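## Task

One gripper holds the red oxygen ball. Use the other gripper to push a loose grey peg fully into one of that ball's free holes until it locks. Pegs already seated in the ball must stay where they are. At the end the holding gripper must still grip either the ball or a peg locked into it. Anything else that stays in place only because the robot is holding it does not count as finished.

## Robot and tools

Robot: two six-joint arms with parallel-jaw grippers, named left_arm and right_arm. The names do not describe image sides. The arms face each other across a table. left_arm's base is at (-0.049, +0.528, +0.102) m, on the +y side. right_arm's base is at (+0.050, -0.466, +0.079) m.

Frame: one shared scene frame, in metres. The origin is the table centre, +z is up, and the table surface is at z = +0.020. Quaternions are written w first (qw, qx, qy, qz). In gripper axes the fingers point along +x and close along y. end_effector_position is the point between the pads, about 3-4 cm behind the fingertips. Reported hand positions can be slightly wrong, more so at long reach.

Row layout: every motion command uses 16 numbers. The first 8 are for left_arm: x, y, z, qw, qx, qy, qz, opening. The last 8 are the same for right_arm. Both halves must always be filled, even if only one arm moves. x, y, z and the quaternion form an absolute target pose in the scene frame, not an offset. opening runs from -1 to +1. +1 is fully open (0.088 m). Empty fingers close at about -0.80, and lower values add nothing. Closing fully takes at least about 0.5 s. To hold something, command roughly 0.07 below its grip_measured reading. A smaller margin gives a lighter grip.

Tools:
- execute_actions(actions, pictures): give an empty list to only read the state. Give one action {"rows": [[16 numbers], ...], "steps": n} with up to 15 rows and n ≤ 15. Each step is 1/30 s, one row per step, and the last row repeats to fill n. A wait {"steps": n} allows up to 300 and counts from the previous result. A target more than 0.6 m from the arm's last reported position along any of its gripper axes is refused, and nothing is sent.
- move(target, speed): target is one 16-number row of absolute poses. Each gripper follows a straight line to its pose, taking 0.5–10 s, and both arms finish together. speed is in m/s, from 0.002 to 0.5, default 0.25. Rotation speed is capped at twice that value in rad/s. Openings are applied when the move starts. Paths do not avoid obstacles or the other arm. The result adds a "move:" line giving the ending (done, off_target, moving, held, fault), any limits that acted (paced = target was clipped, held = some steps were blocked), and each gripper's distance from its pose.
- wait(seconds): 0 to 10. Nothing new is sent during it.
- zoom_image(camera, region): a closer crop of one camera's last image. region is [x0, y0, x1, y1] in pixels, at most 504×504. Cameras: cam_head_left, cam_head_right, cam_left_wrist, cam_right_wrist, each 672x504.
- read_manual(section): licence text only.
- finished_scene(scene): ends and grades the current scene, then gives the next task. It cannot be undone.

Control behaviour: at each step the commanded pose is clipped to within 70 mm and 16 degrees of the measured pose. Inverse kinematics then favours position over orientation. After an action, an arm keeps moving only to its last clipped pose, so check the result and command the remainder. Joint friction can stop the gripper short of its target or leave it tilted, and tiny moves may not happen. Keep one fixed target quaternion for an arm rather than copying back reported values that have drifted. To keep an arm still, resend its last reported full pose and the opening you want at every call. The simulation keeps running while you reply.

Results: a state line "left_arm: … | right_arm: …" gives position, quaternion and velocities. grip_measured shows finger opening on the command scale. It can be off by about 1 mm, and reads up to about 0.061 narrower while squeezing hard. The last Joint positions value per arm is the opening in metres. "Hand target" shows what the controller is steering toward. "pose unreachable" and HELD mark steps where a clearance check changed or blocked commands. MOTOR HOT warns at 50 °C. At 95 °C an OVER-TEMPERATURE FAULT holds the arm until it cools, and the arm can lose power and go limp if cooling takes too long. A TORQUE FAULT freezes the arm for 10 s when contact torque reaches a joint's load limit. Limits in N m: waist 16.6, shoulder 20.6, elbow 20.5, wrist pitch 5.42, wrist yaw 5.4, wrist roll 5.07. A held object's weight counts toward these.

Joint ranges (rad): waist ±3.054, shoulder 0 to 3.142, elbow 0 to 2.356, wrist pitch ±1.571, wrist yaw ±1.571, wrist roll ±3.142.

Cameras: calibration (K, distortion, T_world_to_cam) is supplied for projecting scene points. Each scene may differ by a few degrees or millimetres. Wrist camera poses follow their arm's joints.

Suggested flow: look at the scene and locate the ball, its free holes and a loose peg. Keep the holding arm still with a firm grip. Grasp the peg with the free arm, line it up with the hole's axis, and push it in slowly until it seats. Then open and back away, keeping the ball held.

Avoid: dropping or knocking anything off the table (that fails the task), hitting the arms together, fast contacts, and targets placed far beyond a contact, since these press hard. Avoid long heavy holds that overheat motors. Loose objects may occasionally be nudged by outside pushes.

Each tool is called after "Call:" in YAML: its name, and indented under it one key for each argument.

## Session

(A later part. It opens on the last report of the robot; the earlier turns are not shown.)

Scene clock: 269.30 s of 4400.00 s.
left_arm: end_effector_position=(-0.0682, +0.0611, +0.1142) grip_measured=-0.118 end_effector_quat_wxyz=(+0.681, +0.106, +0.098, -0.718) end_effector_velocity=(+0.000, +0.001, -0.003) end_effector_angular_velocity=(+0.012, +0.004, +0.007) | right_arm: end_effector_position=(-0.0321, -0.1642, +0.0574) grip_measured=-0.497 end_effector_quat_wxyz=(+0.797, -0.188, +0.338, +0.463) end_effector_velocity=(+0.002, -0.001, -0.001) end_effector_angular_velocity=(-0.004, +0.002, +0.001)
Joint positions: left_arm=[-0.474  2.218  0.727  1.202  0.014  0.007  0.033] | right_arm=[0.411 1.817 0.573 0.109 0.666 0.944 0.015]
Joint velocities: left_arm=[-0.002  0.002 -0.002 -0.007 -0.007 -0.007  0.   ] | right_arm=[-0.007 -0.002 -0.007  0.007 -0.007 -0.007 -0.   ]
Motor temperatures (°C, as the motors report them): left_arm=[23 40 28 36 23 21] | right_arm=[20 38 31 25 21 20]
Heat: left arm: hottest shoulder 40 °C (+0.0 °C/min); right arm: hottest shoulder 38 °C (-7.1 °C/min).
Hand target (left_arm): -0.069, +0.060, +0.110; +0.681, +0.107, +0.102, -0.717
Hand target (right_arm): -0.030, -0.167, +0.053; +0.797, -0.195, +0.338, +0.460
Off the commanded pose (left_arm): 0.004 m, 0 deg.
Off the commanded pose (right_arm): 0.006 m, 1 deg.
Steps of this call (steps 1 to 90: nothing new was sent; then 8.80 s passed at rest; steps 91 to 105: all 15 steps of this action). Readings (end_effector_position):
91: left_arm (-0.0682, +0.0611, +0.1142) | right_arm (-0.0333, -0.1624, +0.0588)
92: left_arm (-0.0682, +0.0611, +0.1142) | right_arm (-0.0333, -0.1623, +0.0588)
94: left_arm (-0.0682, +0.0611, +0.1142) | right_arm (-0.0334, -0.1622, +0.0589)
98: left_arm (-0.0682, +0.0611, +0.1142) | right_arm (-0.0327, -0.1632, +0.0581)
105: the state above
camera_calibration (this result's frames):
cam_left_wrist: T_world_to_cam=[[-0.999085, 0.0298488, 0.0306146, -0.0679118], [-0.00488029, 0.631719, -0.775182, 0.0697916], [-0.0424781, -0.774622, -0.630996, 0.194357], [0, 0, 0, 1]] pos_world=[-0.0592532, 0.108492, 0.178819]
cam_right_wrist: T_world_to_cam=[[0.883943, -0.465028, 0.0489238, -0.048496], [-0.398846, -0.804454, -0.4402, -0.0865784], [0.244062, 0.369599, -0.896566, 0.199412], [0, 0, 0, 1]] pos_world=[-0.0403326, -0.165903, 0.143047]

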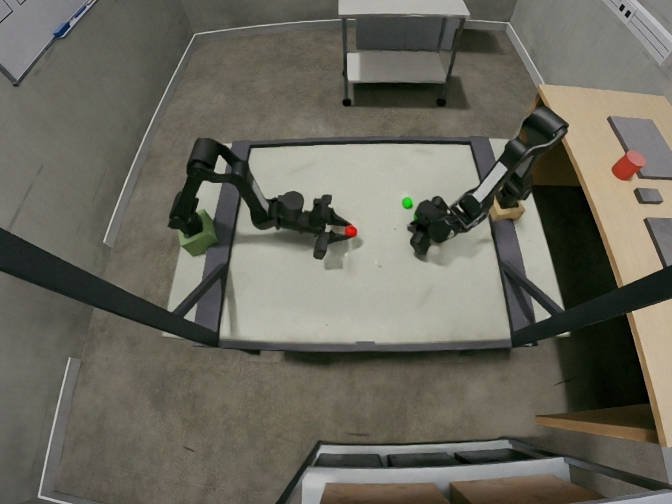

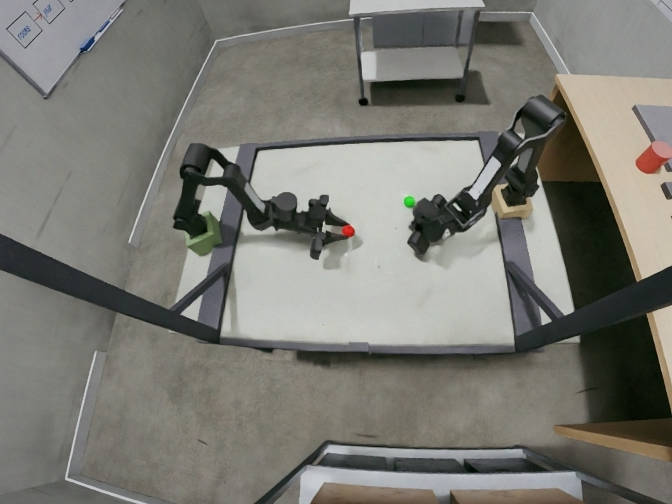

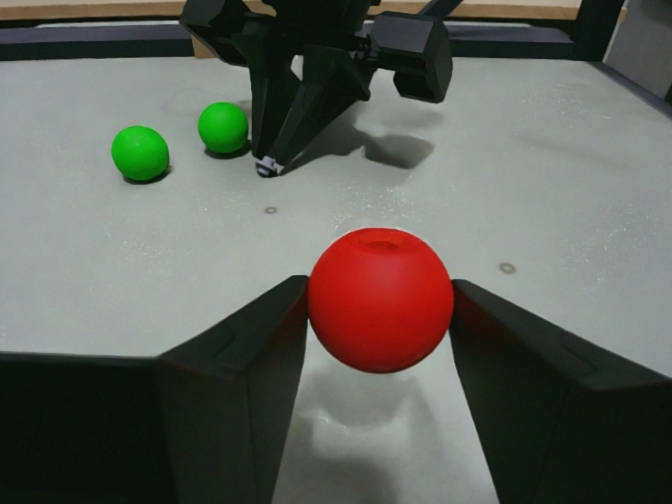

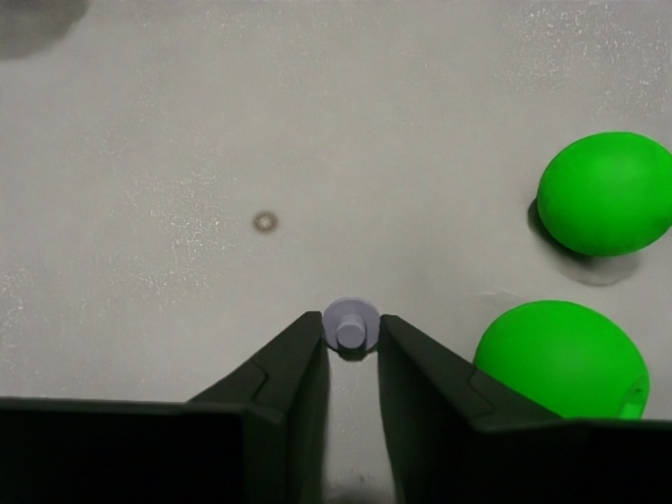

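The stud is centred between the fingers. Closing slowly.

Call:
execute_actions:
  actions:
    - {"rows": [[-0.0688,0.06,0.11,0.6808,0.1072,0.1017,-0.7174,-0.19,-0.0297,-0.1673,0.0529,0.7972,-0.1954,0.3384,0.4603,-0.52],[-0.0688,0.06,0.11,0.6808,0.1072,0.1017,-0.7174,-0.19,-0.0297,-0.1673,0.0529,0.7972,-0.1954,0.3384,0.4603,-0.54],[-0.0688,0.06,0.11,0.6808,0.1072,0.1017,-0.7174,-0.19,-0.0297,-0.1673,0.0529,0.7972,-0.1954,0.3384,0.4603,-0.56],[-0.0688,0.06,0.11,0.6808,0.1072,0.1017,-0.7174,-0.19,-0.0297,-0.1673,0.0529,0.7972,-0.1954,0.3384,0.4603,-0.58],[-0.0688,0.06,0.11,0.6808,0.1072,0.1017,-0.7174,-0.19,-0.0297,-0.1673,0.0529,0.7972,-0.1954,0.3384,0.4603,-0.60],[-0.0688,0.06,0.11,0.6808,0.1072,0.1017,-0.7174,-0.19,-0.0297,-0.1673,0.0529,0.7972,-0.1954,0.3384,0.4603,-0.615],[-0.0688,0.06,0.11,0.6808,0.1072,0.1017,-0.7174,-0.19,-0.0297,-0.1673,0.0529,0.7972,-0.1954,0.3384,0.4603,-0.63],[-0.0688,0.06,0.11,0.6808,0.1072,0.1017,-0.7174,-0.19,-0.0297,-0.1673,0.0529,0.7972,-0.1954,0.3384,0.4603,-0.645],[-0.0688,0.06,0.11,0.6808,0.1072,0.1017,-0.7174,-0.19,-0.0297,-0.1673,0.0529,0.7972,-0.1954,0.3384,0.4603,-0.66],[-0.0688,0.06,0.11,0.6808,0.1072,0.1017,-0.7174,-0.19,-0.0297,-0.1673,0.0529,0.7972,-0.1954,0.3384,0.4603,-0.675],[-0.0688,0.06,0.11,0.6808,0.1072,0.1017,-0.7174,-0.19,-0.0297,-0.1673,0.0529,0.7972,-0.1954,0.3384,0.4603,-0.69],[-0.0688,0.06,0.11,0.6808,0.1072,0.1017,-0.7174,-0.19,-0.0297,-0.1673,0.0529,0.7972,-0.1954,0.3384,0.4603,-0.71],[-0.0688,0.06,0.11,0.6808,0.1072,0.1017,-0.7174,-0.19,-0.0297,-0.1673,0.0529,0.7972,-0.1954,0.3384,0.4603,-0.73],[-0.0688,0.06,0.11,0.6808,0.1072,0.1017,-0.7174,-0.19,-0.0297,-0.1673,0.0529,0.7972,-0.1954,0.3384,0.4603,-0.75],[-0.0688,0.06,0.11,0.6808,0.1072,0.1017,-0.7174,-0.19,-0.0297,-0.1673,0.0529,0.7972,-0.1954,0.3384,0.4603,-0.77]], "steps": 15}
  pictures: false

Call:
wait:
  seconds: 0.3

Call:
zoom_image:
  camera: "cam_right_wrist"
  region: [280, 260, 420, 400]

Call:
zoom_image:
  camera: "cam_left_wrist"
  region: [230, 120, 310, 200]

Scene clock: 279.90 s of 4400.00 s.
left_arm: end_effector_position=(-0.0682, +0.0611, +0.1142) grip_measured=-0.118 end_effector_quat_wxyz=(+0.681, +0.106, +0.098, -0.718) end_effector_velocity=(+0.000, +0.002, -0.006) end_effector_angular_velocity=(+0.027, +0.004, +0.007) | right_arm: end_effector_position=(-0.0322, -0.1641, +0.0574) grip_measured=-0.711 end_effector_quat_wxyz=(+0.797, -0.187, +0.338, +0.464) end_effector_velocity=(+0.002, -0.001, +0.000) end_effector_angular_velocity=(+0.008, +0.000, -0.011)
Joint positions: left_arm=[-0.474  2.218  0.727  1.202  0.014  0.007  0.033] | right_arm=[0.411 1.817 0.573 0.11  0.666 0.944 0.004]
Joint velocities: left_arm=[-0.002  0.002 -0.002 -0.022 -0.007 -0.007 -0.   ] | right_arm=[-0.002 -0.002 -0.007  0.007  0.007  0.007 -0.023]
Motor temperatures (°C, as the motors report them): left_arm=[23 40 28 36 23 21] | right_arm=[20 38 31 25 21 20]
Heat: left arm: hottest shoulder 40 °C (+0.0 °C/min); right arm: hottest shoulder 38 °C (-5.0 °C/min).
Hand target (left_arm): -0.069, +0.060, +0.110; +0.681, +0.107, +0.102, -0.717
Hand target (right_arm): -0.030, -0.167, +0.053; +0.797, -0.195, +0.338, +0.460
Off the commanded pose (left_arm): 0.004 m, 0 deg.
Off the commanded pose (right_arm): 0.006 m, 1 deg.
Steps of this call (steps 1 to 90: nothing new was sent; then 7.10 s passed at rest; steps 91 to 105: all 15 steps of this action). Readings (end_effector_position):
91: left_arm (-0.0682, +0.0611, +0.1142) | right_arm (-0.0322, -0.1641, +0.0574)
92: left_arm (-0.0682, +0.0611, +0.1142) | right_arm (-0.0322, -0.1641, +0.0574)
94: left_arm (-0.0682, +0.0611, +0.1142) | right_arm (-0.0322, -0.1641, +0.0574)
98: left_arm (-0.0682, +0.0611, +0.1142) | right_arm (-0.0322, -0.1641, +0.0574)
105: the state above

Scene clock: 280.20 s of 4400.00 s.
left_arm: end_effector_position=(-0.0682, +0.0611, +0.1142) grip_measured=-0.118 end_effector_quat_wxyz=(+0.681, +0.106, +0.098, -0.718) end_effector_velocity=(+0.002, +0.003, -0.006) end_effector_angular_velocity=(+0.028, +0.014, +0.025) | right_arm: end_effector_position=(-0.0322, -0.1640, +0.0575) grip_measured=-0.723 end_effector_quat_wxyz=(+0.797, -0.187, +0.338, +0.464) end_effector_velocity=(+0.003, -0.005, -0.003) end_effector_angular_velocity=(-0.029, -0.013, +0.006)
Joint positions: left_arm=[-0.474  2.218  0.727  1.202  0.014  0.007  0.033] | right_arm=[0.411 1.817 0.573 0.11  0.666 0.944 0.004]
Joint velocities: left_arm=[-0.002 -0.002 -0.007 -0.022 -0.022 -0.022 -0.   ] | right_arm=[-0.002 -0.002 -0.007 -0.022 -0.007 -0.007 -0.   ]
Motor temperatures (°C, as the motors report them): left_arm=[23 40 28 36 23 21] | right_arm=[20 38 31 25 21 20]
Heat: left arm: hottest shoulder 40 °C (+0.0 °C/min); right arm: hottest shoulder 38 °C (-5.0 °C/min).
Hand target (left_arm): -0.069, +0.060, +0.110; +0.681, +0.107, +0.102, -0.717
Hand target (right_arm): -0.030, -0.167, +0.053; +0.797, -0.195, +0.338, +0.460
Off the commanded pose (left_arm): 0.004 m, 0 deg.
Off the commanded pose (right_arm): 0.006 m, 1 deg.
Steps of this call (steps 1 to 9: nothing new was sent). Readings (end_effector_position):
1: left_arm (-0.0682, +0.0611, +0.1142) | right_arm (-0.0322, -0.1640, +0.0575)
2: left_arm (-0.0682, +0.0611, +0.1142) | right_arm (-0.0322, -0.1640, +0.0575)
4: left_arm (-0.0682, +0.0611, +0.1142) | right_arm (-0.0322, -0.1640, +0.0575)
8: left_arm (-0.0682, +0.0611, +0.1142) | right_arm (-0.0322, -0.1640, +0.0575)
9: the state above
camera_calibration (this result's frames):
cam_left_wrist: T_world_to_cam=[[-0.999085, 0.0298488, 0.0306146, -0.0679118], [-0.00488029, 0.631719, -0.775182, 0.0697916], [-0.0424781, -0.774622, -0.630996, 0.194357], [0, 0, 0, 1]] pos_world=[-0.0592532, 0.108492, 0.178819]
cam_right_wrist: T_world_to_cam=[[0.883973, -0.465074, 0.0479311, -0.0482828], [-0.399117, -0.804029, -0.44073, -0.0863578], [0.24351, 0.370464, -0.896359, 0.19957], [0, 0, 0, 1]] pos_world=[-0.0403837, -0.165823, 0.143141]

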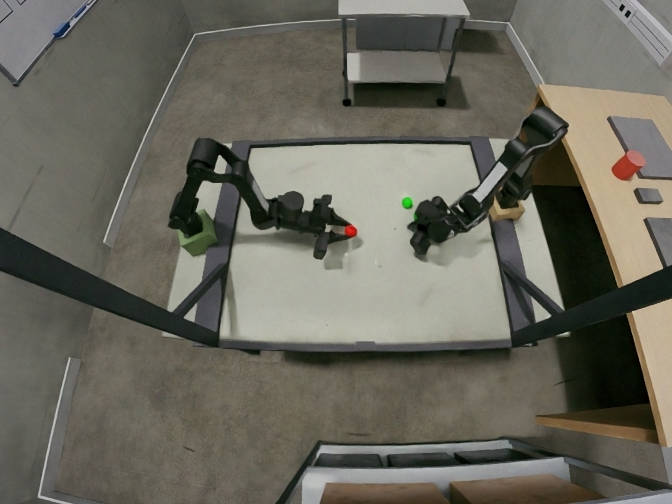

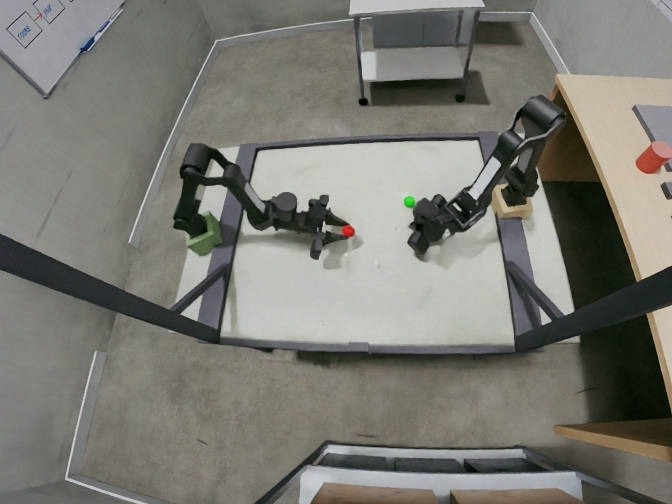

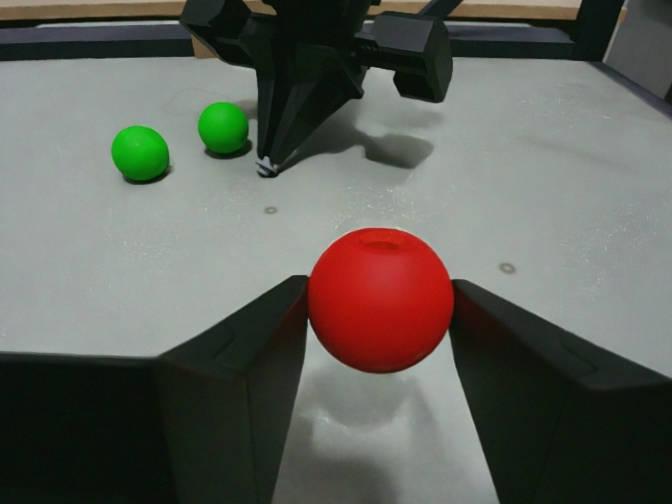

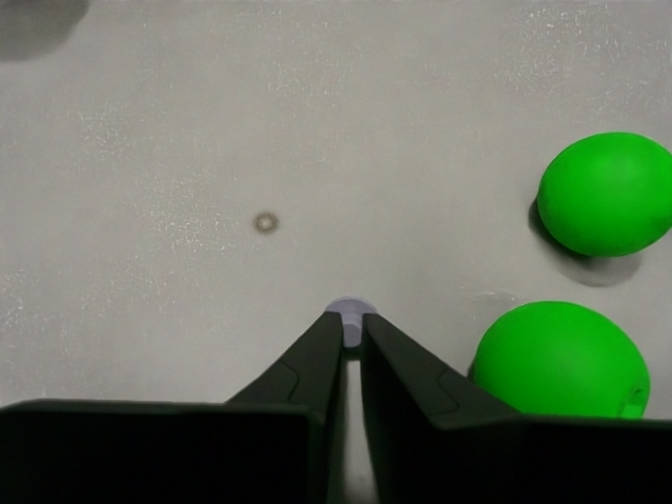

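Region (280, 260, 420, 400) of cam_right_wrist's 672x504 image, scaled by 3.600, with more detail than that image has.

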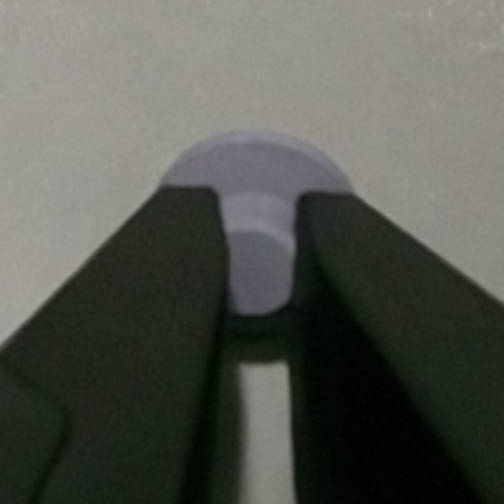

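Region (230, 120, 310, 200) of cam_left_wrist's 672x504 image, scaled by 6.300, with more detail than that image has.

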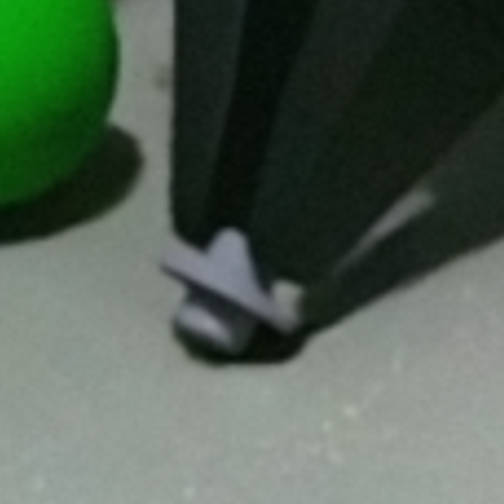

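Call:
move:
  target: [-0.0688, 0.06, 0.11, 0.6808, 0.1072, 0.1017, -0.7174, -0.19, -0.04, -0.175, 0.09, 0.7972, -0.1954, 0.3384, 0.4603, -0.79]
  speed: 0.05

Call:
zoom_image:
  camera: "cam_left_wrist"
  region: [230, 60, 330, 160]

Scene clock: 284.30 s of 4400.00 s.
left_arm: end_effector_position=(-0.0682, +0.0611, +0.1142) grip_measured=-0.118 end_effector_quat_wxyz=(+0.681, +0.106, +0.098, -0.718) end_effector_velocity=(-0.002, +0.002, -0.004) end_effector_angular_velocity=(+0.024, +0.036, +0.001) | right_arm: end_effector_position=(-0.0382, -0.1769, +0.0862) grip_measured=-0.723 end_effector_quat_wxyz=(+0.797, -0.202, +0.339, +0.458) end_effector_velocity=(-0.000, -0.002, -0.001) end_effector_angular_velocity=(-0.012, -0.003, +0.010)
Joint positions: left_arm=[-0.474  2.218  0.727  1.202  0.014  0.007  0.033] | right_arm=[ 0.458  1.685  0.613 -0.127  0.68   1.001  0.004]
Joint velocities: left_arm=[-0.002 -0.002 -0.002 -0.022  0.007 -0.037 -0.   ] | right_arm=[ 0.002 -0.002 -0.002 -0.007 -0.007 -0.007 -0.   ]
Motor temperatures (°C, as the motors report them): left_arm=[23 40 28 36 23 21] | right_arm=[20 38 31 25 21 20]
Heat: left arm: hottest shoulder 40 °C (+0.0 °C/min); right arm: hottest shoulder 38 °C (-4.0 °C/min).
Hand target (left_arm): -0.069, +0.060, +0.110; +0.681, +0.107, +0.102, -0.717
Hand target (right_arm): -0.040, -0.175, +0.090; +0.797, -0.195, +0.338, +0.460
Off the commanded pose (left_arm): 0.004 m, 0 deg.
Off the commanded pose (right_arm): 0.005 m, 1 deg.
After step 90, 0.10 s passed at rest.
move: done
camera_calibration (this result's frames):
cam_left_wrist: T_world_to_cam=[[-0.999085, 0.0298488, 0.0306146, -0.0679118], [-0.00488029, 0.631719, -0.775182, 0.0697916], [-0.0424781, -0.774622, -0.630996, 0.194357], [0, 0, 0, 1]] pos_world=[-0.0592532, 0.108492, 0.178819]
cam_right_wrist: T_world_to_cam=[[0.88357, -0.462583, 0.0729409, -0.0520646], [-0.392558, -0.816554, -0.423246, -0.0899232], [0.255347, 0.345334, -0.903074, 0.228182], [0, 0, 0, 1]] pos_world=[-0.0475628, -0.17631, 0.171803]

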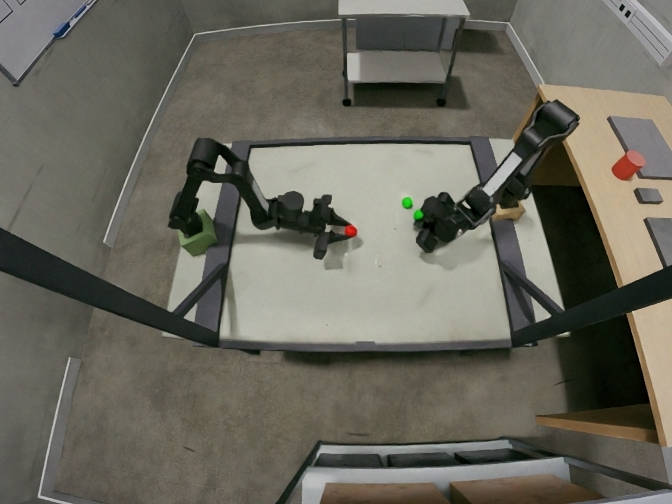

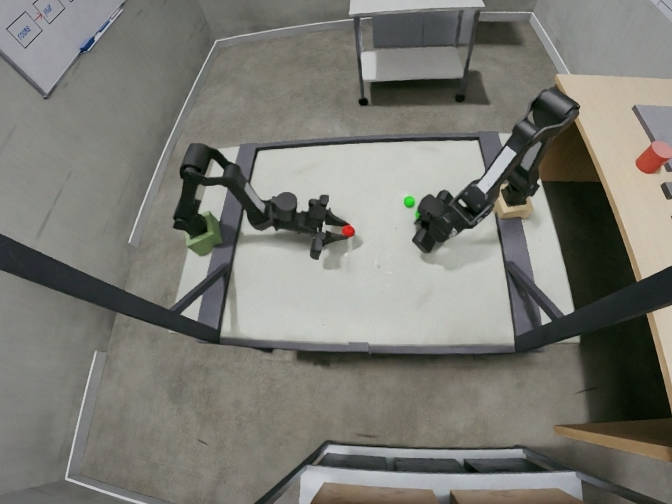

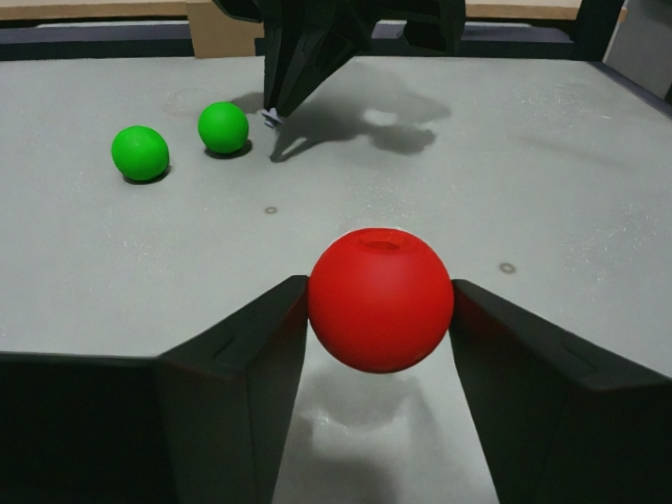

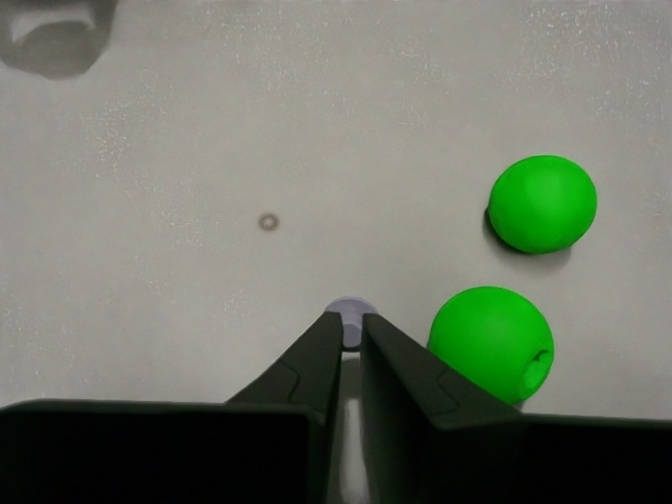

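Region (230, 60, 330, 160) of cam_left_wrist's 672x504 image, scaled by 5.040, with more detail than that image has.

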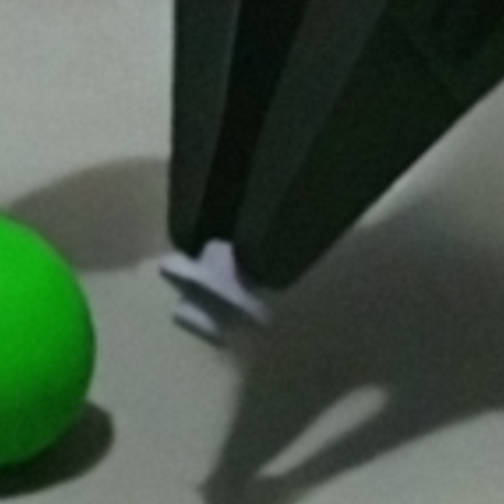

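Call:
move:
  target: [-0.0688, 0.02, 0.085, 0.6808, 0.1072, 0.1017, -0.7174, -0.19, -0.065, -0.15, 0.17, 0.153, -0.6975, -0.1167, 0.6903, -0.79]
  speed: 0.4

Call:
move:
  target: [-0.0688, -0.0085, 0.072, 0.6808, 0.1072, 0.1017, -0.7174, -0.19, -0.074, -0.11, 0.16, -0.385, -0.6014, -0.5707, 0.4056, -0.79]
  speed: 0.4

Scene clock: 297.33 s of 4400.00 s.
left_arm: end_effector_position=(-0.0698, +0.0207, +0.0908) grip_measured=-0.118 end_effector_quat_wxyz=(+0.681, +0.105, +0.097, -0.718) end_effector_velocity=(+0.002, +0.000, +0.001) end_effector_angular_velocity=(+0.003, +0.001, +0.021) | right_arm: end_effector_position=(-0.0644, -0.1517, +0.1712) grip_measured=-0.723 end_effector_quat_wxyz=(+0.156, -0.696, -0.119, +0.691) end_effector_velocity=(-0.003, +0.001, +0.000) end_effector_angular_velocity=(-0.002, +0.013, +0.025)
Joint positions: left_arm=[-0.474  2.374  0.923  1.164  0.015  0.007  0.033] | right_arm=[ 0.271  1.561  1.028 -0.686  0.175 -1.121  0.004]
Joint velocities: left_arm=[-0.002 -0.007 -0.002 -0.007 -0.022 -0.007 -0.   ] | right_arm=[-0.002  0.002  0.002  0.007 -0.022 -0.022 -0.   ]
Motor temperatures (°C, as the motors report them): left_arm=[23 40 28 36 23 21] | right_arm=[20 39 31 25 21 20]
Heat: left arm: hottest shoulder 40 °C (+0.0 °C/min); right arm: hottest shoulder 39 °C (-1.0 °C/min).
Hand target (left_arm): -0.069, +0.020, +0.085; +0.681, +0.107, +0.102, -0.717
Hand target (right_arm): -0.065, -0.150, +0.170; -0.153, +0.697, +0.117, -0.691
Off the commanded pose (left_arm): 0.006 m, 1 deg.
Off the commanded pose (right_arm): 0.002 m, 0 deg.
After step 90, 7.03 s passed at rest.
move: done
camera_calibration (this result's frames):
cam_left_wrist: T_world_to_cam=[[-0.999069, 0.0302726, 0.0307364, -0.0675631], [-0.00478843, 0.630245, -0.776381, 0.0773086], [-0.0428745, -0.775806, -0.629514, 0.148058], [0, 0, 0, 1]] pos_world=[-0.0607821, 0.068186, 0.155302]
cam_right_wrist: T_world_to_cam=[[-0.02273, 0.917758, 0.396489, 0.0720892], [0.943076, -0.11194, 0.313173, 0.0231735], [0.3318, 0.381038, -0.862971, 0.306377], [0, 0, 0, 1]] pos_world=[-0.121872, -0.180308, 0.228555]

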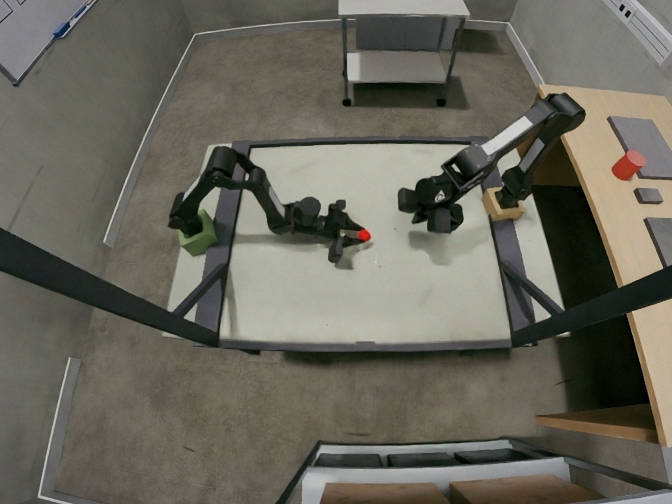

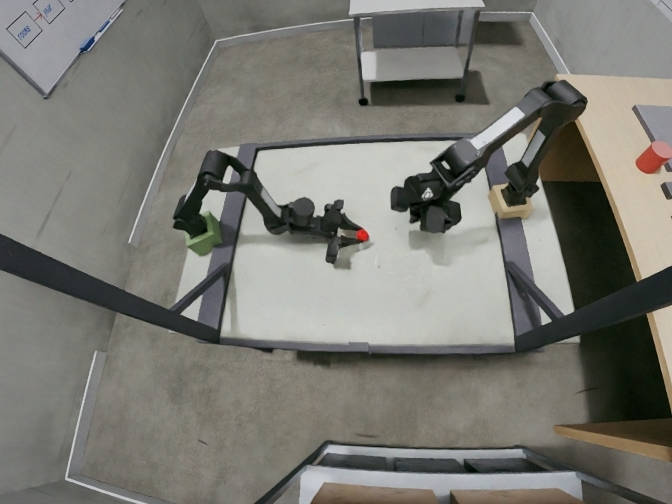

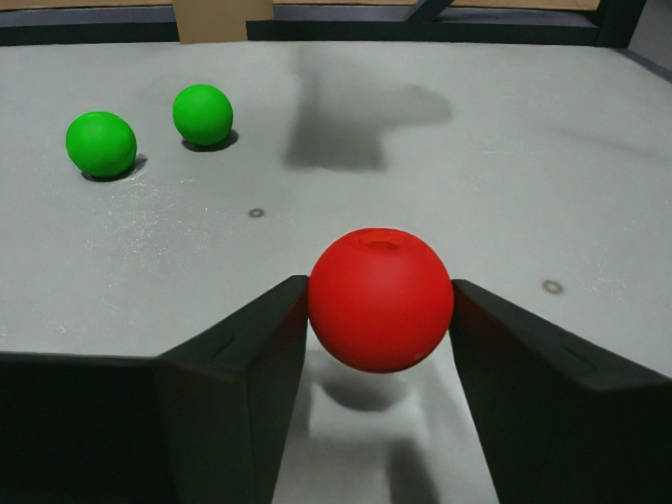

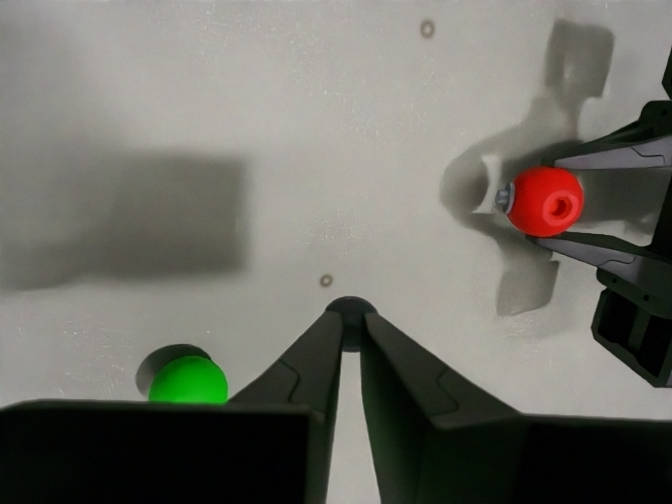

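Scene clock: 299.80 s of 4400.00 s.
left_arm: end_effector_position=(-0.0702, -0.0079, +0.0782) grip_measured=-0.118 end_effector_quat_wxyz=(+0.681, +0.105, +0.098, -0.718) end_effector_velocity=(-0.000, +0.001, -0.001) end_effector_angular_velocity=(+0.007, -0.009, +0.003) | right_arm: end_effector_position=(-0.0735, -0.1121, +0.1620) grip_measured=-0.723 end_effector_quat_wxyz=(+0.383, +0.603, +0.572, -0.404) end_effector_velocity=(+0.001, -0.002, -0.001) end_effector_angular_velocity=(-0.010, -0.005, +0.020)
Joint positions: left_arm=[-0.472  2.464  1.068  1.108  0.017  0.007  0.033] | right_arm=[ 0.246  1.721  1.162 -0.659  0.168 -2.715  0.004]
Joint velocities: left_arm=[-0.002 -0.002 -0.002 -0.007 -0.007  0.007 -0.   ] | right_arm=[-0.002 -0.002 -0.002 -0.007 -0.007 -0.022  0.   ]
Motor temperatures (°C, as the motors report them): left_arm=[23 40 28 36 23 21] | right_arm=[20 39 31 25 21 20]
Heat: left arm: hottest shoulder 40 °C (+0.0 °C/min); right arm: hottest shoulder 39 °C (-1.0 °C/min).
Hand target (left_arm): -0.069, -0.008, +0.072; +0.681, +0.107, +0.102, -0.717
Hand target (right_arm): -0.074, -0.110, +0.160; +0.385, +0.601, +0.571, -0.406
Off the commanded pose (left_arm): 0.006 m, 1 deg.
Off the commanded pose (right_arm): 0.003 m, 0 deg.
move: done
camera_calibration (this result's frames):
cam_left_wrist: T_world_to_cam=[[-0.999041, 0.0305474, 0.0313826, -0.0667372], [-0.00509969, 0.630561, -0.776123, 0.0855011], [-0.0434972, -0.775538, -0.6298, 0.117877], [0, 0, 0, 1]] pos_world=[-0.0611098, 0.0395433, 0.142693]
cam_right_wrist: T_world_to_cam=[[-0.999748, -0.0195683, -0.0109954, -0.0716437], [-0.0220089, 0.758419, 0.651396, 0.0108901], [-0.00440764, 0.651474, -0.758658, 0.275083], [0, 0, 0, 1]] pos_world=[-0.0701735, -0.18887, 0.200812]

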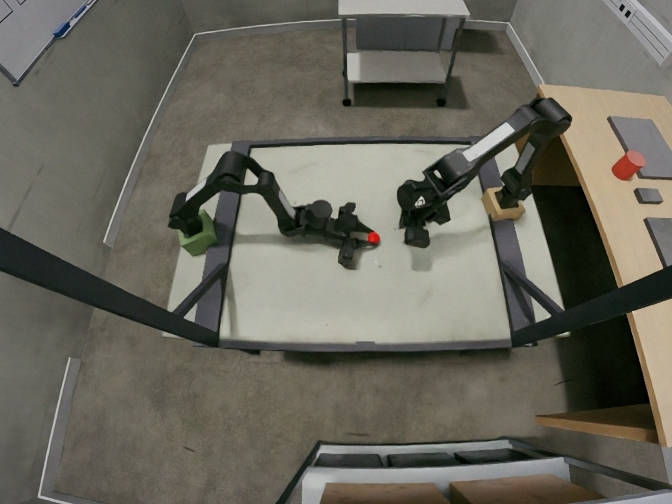

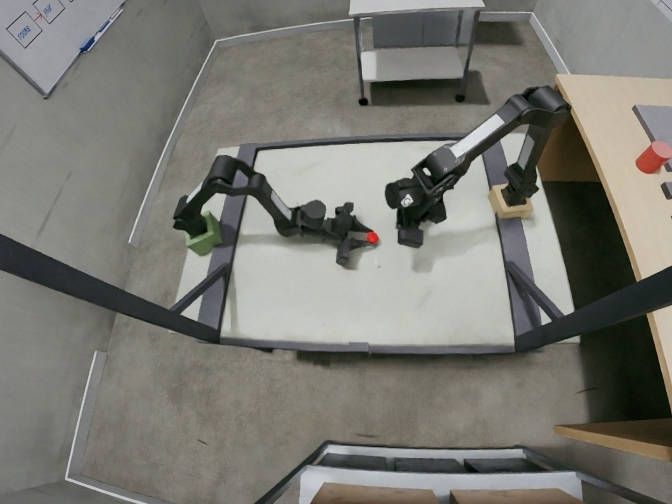

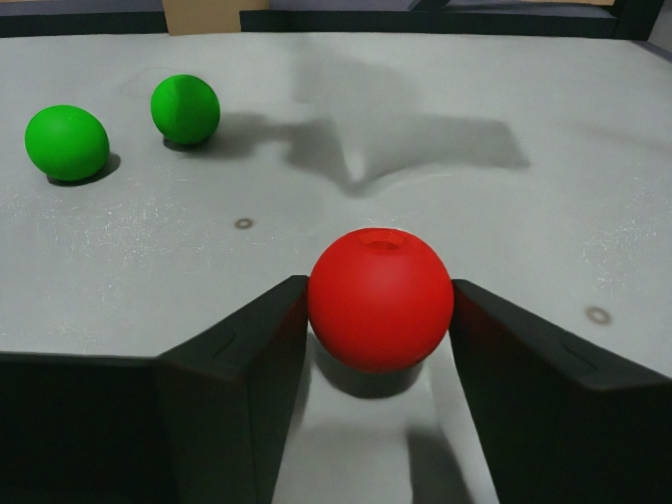

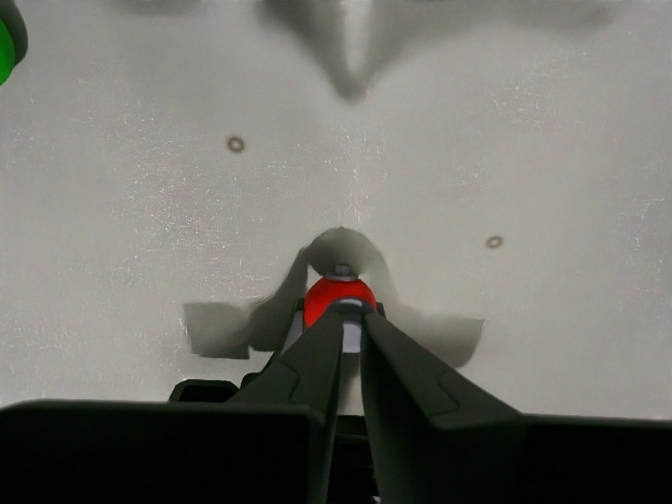

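Call:
move:
  target: [-0.0688, -0.0085, 0.062, 0.6808, 0.1072, 0.1017, -0.7174, -0.19, -0.0725, -0.075, 0.16, -0.385, -0.6014, -0.5707, 0.4056, -0.79]
  speed: 0.05

Call:
zoom_image:
  camera: "cam_right_wrist"
  region: [280, 170, 410, 300]

Scene clock: 305.17 s of 4400.00 s.
left_arm: end_effector_position=(-0.0701, -0.0078, +0.0671) grip_measured=-0.118 end_effector_quat_wxyz=(+0.681, +0.106, +0.099, -0.718) end_effector_velocity=(-0.000, -0.002, +0.002) end_effector_angular_velocity=(-0.002, +0.005, +0.007) | right_arm: end_effector_position=(-0.0720, -0.0768, +0.1628) grip_measured=-0.723 end_effector_quat_wxyz=(+0.382, +0.603, +0.572, -0.404) end_effector_velocity=(-0.000, +0.000, +0.001) end_effector_angular_velocity=(-0.005, -0.003, +0.020)
Joint positions: left_arm=[-0.472  2.5    1.08   1.128  0.017  0.007  0.033] | right_arm=[ 0.203  1.834  1.302 -0.677  0.153 -2.755  0.004]
Joint velocities: left_arm=[-0.002 -0.002  0.007 -0.007 -0.007 -0.007 -0.   ] | right_arm=[-0.002  0.002  0.007 -0.007 -0.007 -0.022 -0.   ]
Motor temperatures (°C, as the motors report them): left_arm=[23 41 28 36 23 21] | right_arm=[20 39 32 25 21 20]
Heat: left arm: hottest shoulder 41 °C (+1.0 °C/min); right arm: hottest shoulder 39 °C (-1.0 °C/min).
Hand target (left_arm): -0.069, -0.009, +0.062; +0.681, +0.107, +0.102, -0.717
Hand target (right_arm): -0.072, -0.075, +0.160; +0.385, +0.601, +0.571, -0.406
Off the commanded pose (left_arm): 0.005 m, 0 deg.
Off the commanded pose (right_arm): 0.003 m, 1 deg.
After step 90, 1.33 s passed at rest.
move: done
camera_calibration (this result's frames):
cam_left_wrist: T_world_to_cam=[[-0.999046, 0.0304038, 0.0313611, -0.0663899], [-0.00497492, 0.634105, -0.773231, 0.0766951], [-0.0433954, -0.772649, -0.633349, 0.111276], [0, 0, 0, 1]] pos_world=[-0.0611162, 0.0393629, 0.131861]
cam_right_wrist: T_world_to_cam=[[-0.99976, -0.0191405, -0.0106275, -0.0694384], [-0.0214306, 0.756379, 0.653782, -0.0169106], [-0.0044753, 0.653853, -0.756608, 0.252525], [0, 0, 0, 1]] pos_world=[-0.068654, -0.153653, 0.201381]

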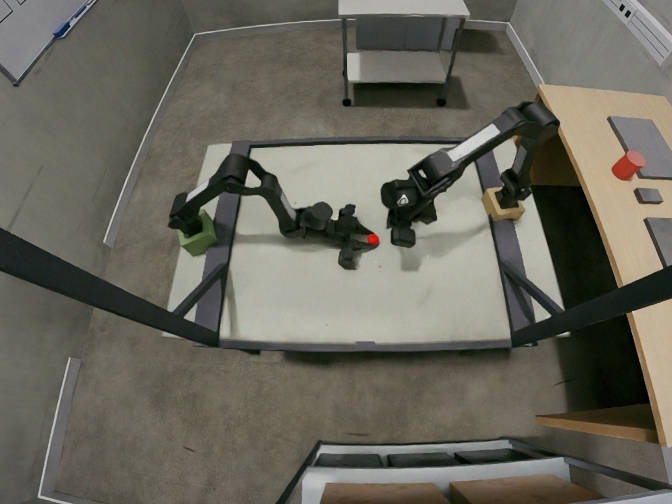

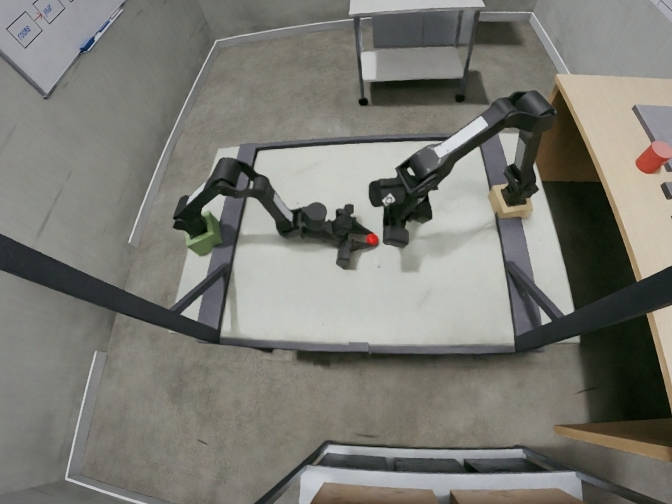

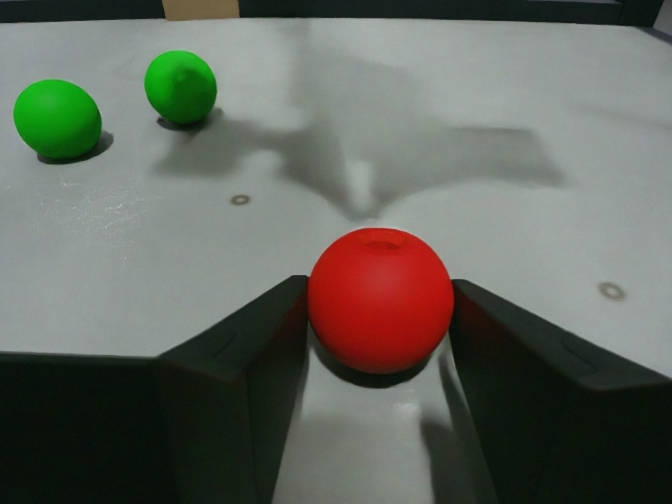

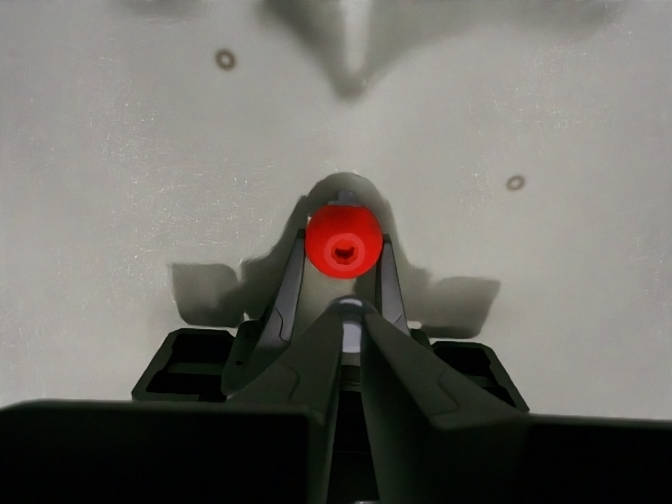

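Region (280, 170, 410, 300) of cam_right_wrist's 672x504 image, scaled by 3.877, with more detail than that image has.

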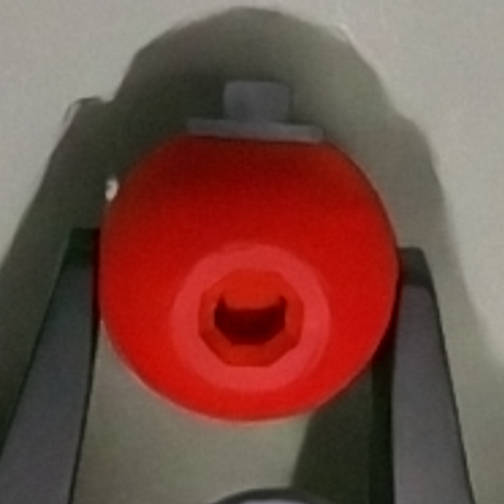

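Call:
move:
  target: [-0.0688, -0.0085, 0.057, 0.6836, 0.0852, 0.0809, -0.7204, -0.19, -0.0725, -0.075, 0.16, -0.385, -0.6014, -0.5707, 0.4056, -0.79]
  speed: 0.03

Call:
zoom_image:
  camera: "cam_right_wrist"
  region: [280, 170, 410, 300]

Scene clock: 321.40 s of 4400.00 s.
left_arm: end_effector_position=(-0.0703, -0.0084, +0.0631) grip_measured=-0.118 end_effector_quat_wxyz=(+0.683, +0.084, +0.077, -0.721) end_effector_velocity=(-0.005, -0.001, +0.001) end_effector_angular_velocity=(-0.007, +0.009, -0.013) | right_arm: end_effector_position=(-0.0721, -0.0764, +0.1633) grip_measured=-0.723 end_effector_quat_wxyz=(+0.382, +0.603, +0.572, -0.403) end_effector_velocity=(+0.003, -0.003, -0.002) end_effector_angular_velocity=(-0.009, -0.019, +0.015)
Joint positions: left_arm=[-0.472  2.559  1.089  1.242  0.018  0.007  0.033] | right_arm=[ 0.203  1.834  1.305 -0.678  0.153 -2.756  0.004]
Joint velocities: left_arm=[-0.007  0.002  0.002  0.007  0.007 -0.007 -0.   ] | right_arm=[-0.002 -0.002 -0.007 -0.007  0.007 -0.022  0.   ]
Motor temperatures (°C, as the motors report them): left_arm=[23 42 28 37 23 21] | right_arm=[20 40 33 24 21 20]
Heat: left arm: hottest shoulder 42 °C (+2.0 °C/min); right arm: hottest shoulder 40 °C (+1.0 °C/min).
Hand target (left_arm): -0.069, -0.008, +0.057; +0.684, +0.085, +0.081, -0.720
Hand target (right_arm): -0.072, -0.075, +0.160; +0.385, +0.601, +0.571, -0.405
Off the commanded pose (left_arm): 0.006 m, 0 deg.
Off the commanded pose (right_arm): 0.004 m, 1 deg.
After step 90, 12.07 s passed at rest.
move: done
camera_calibration (this result's frames):
cam_left_wrist: T_world_to_cam=[[-0.998946, 0.0331267, 0.031772, -0.0663768], [-0.00643677, 0.584253, -0.811546, 0.0758612], [-0.0454467, -0.810895, -0.583424, 0.104602], [0, 0, 0, 1]] pos_world=[-0.0610647, 0.0426978, 0.124701]
cam_right_wrist: T_world_to_cam=[[-0.999755, -0.0194853, -0.0105181, -0.0696072], [-0.0216166, 0.75591, 0.654319, -0.0176487], [-0.0047989, 0.654386, -0.756145, 0.252602], [0, 0, 0, 1]] pos_world=[-0.0687594, -0.153315, 0.201819]

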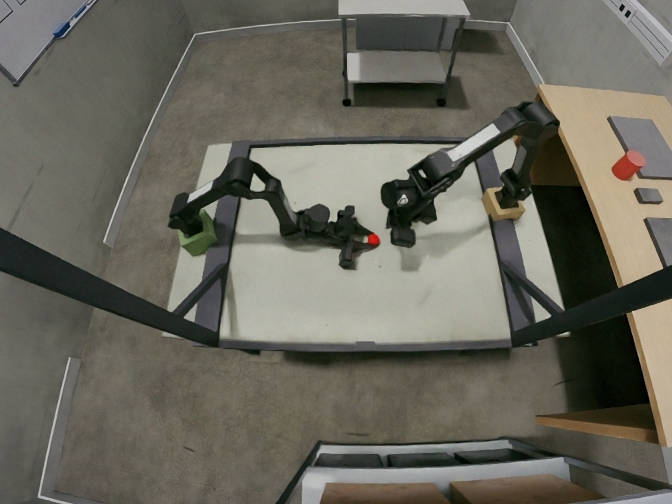

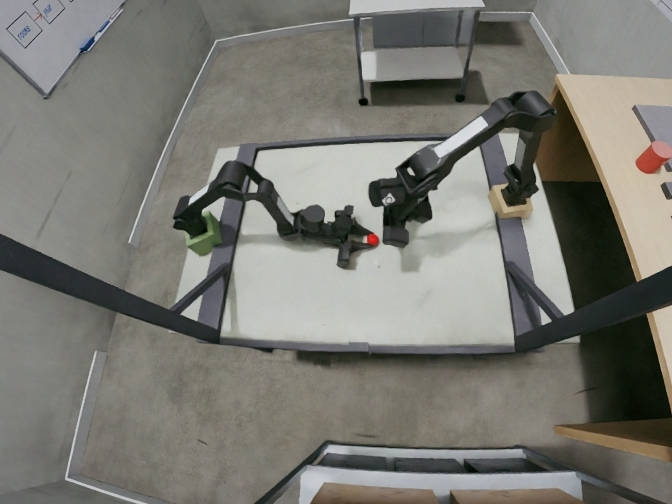

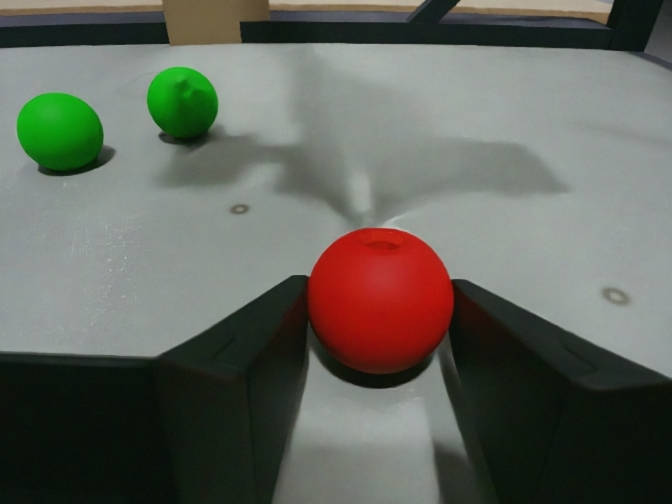

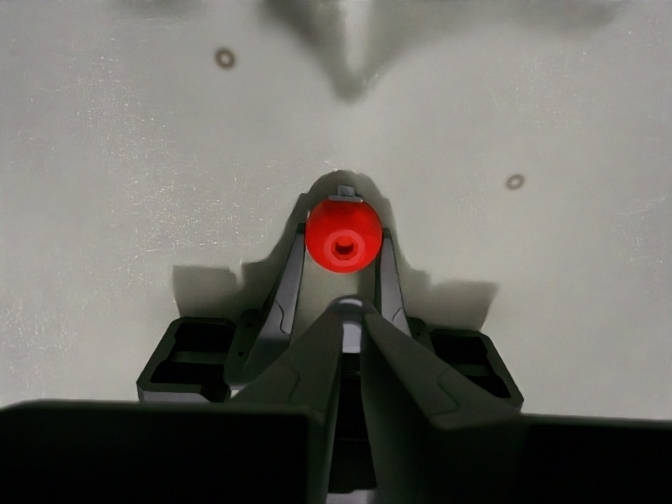

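Region (280, 170, 410, 300) of cam_right_wrist's 672x504 image, scaled by 3.877, with more detail than that image has.

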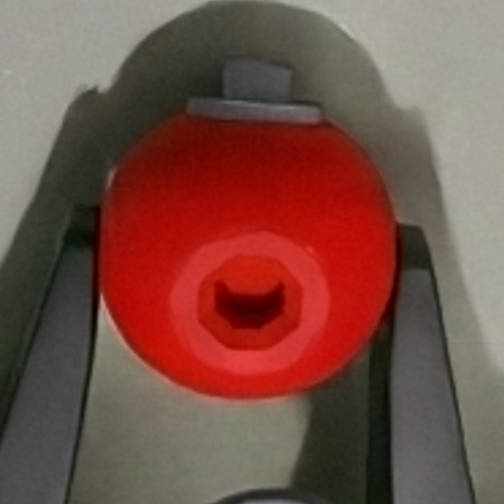

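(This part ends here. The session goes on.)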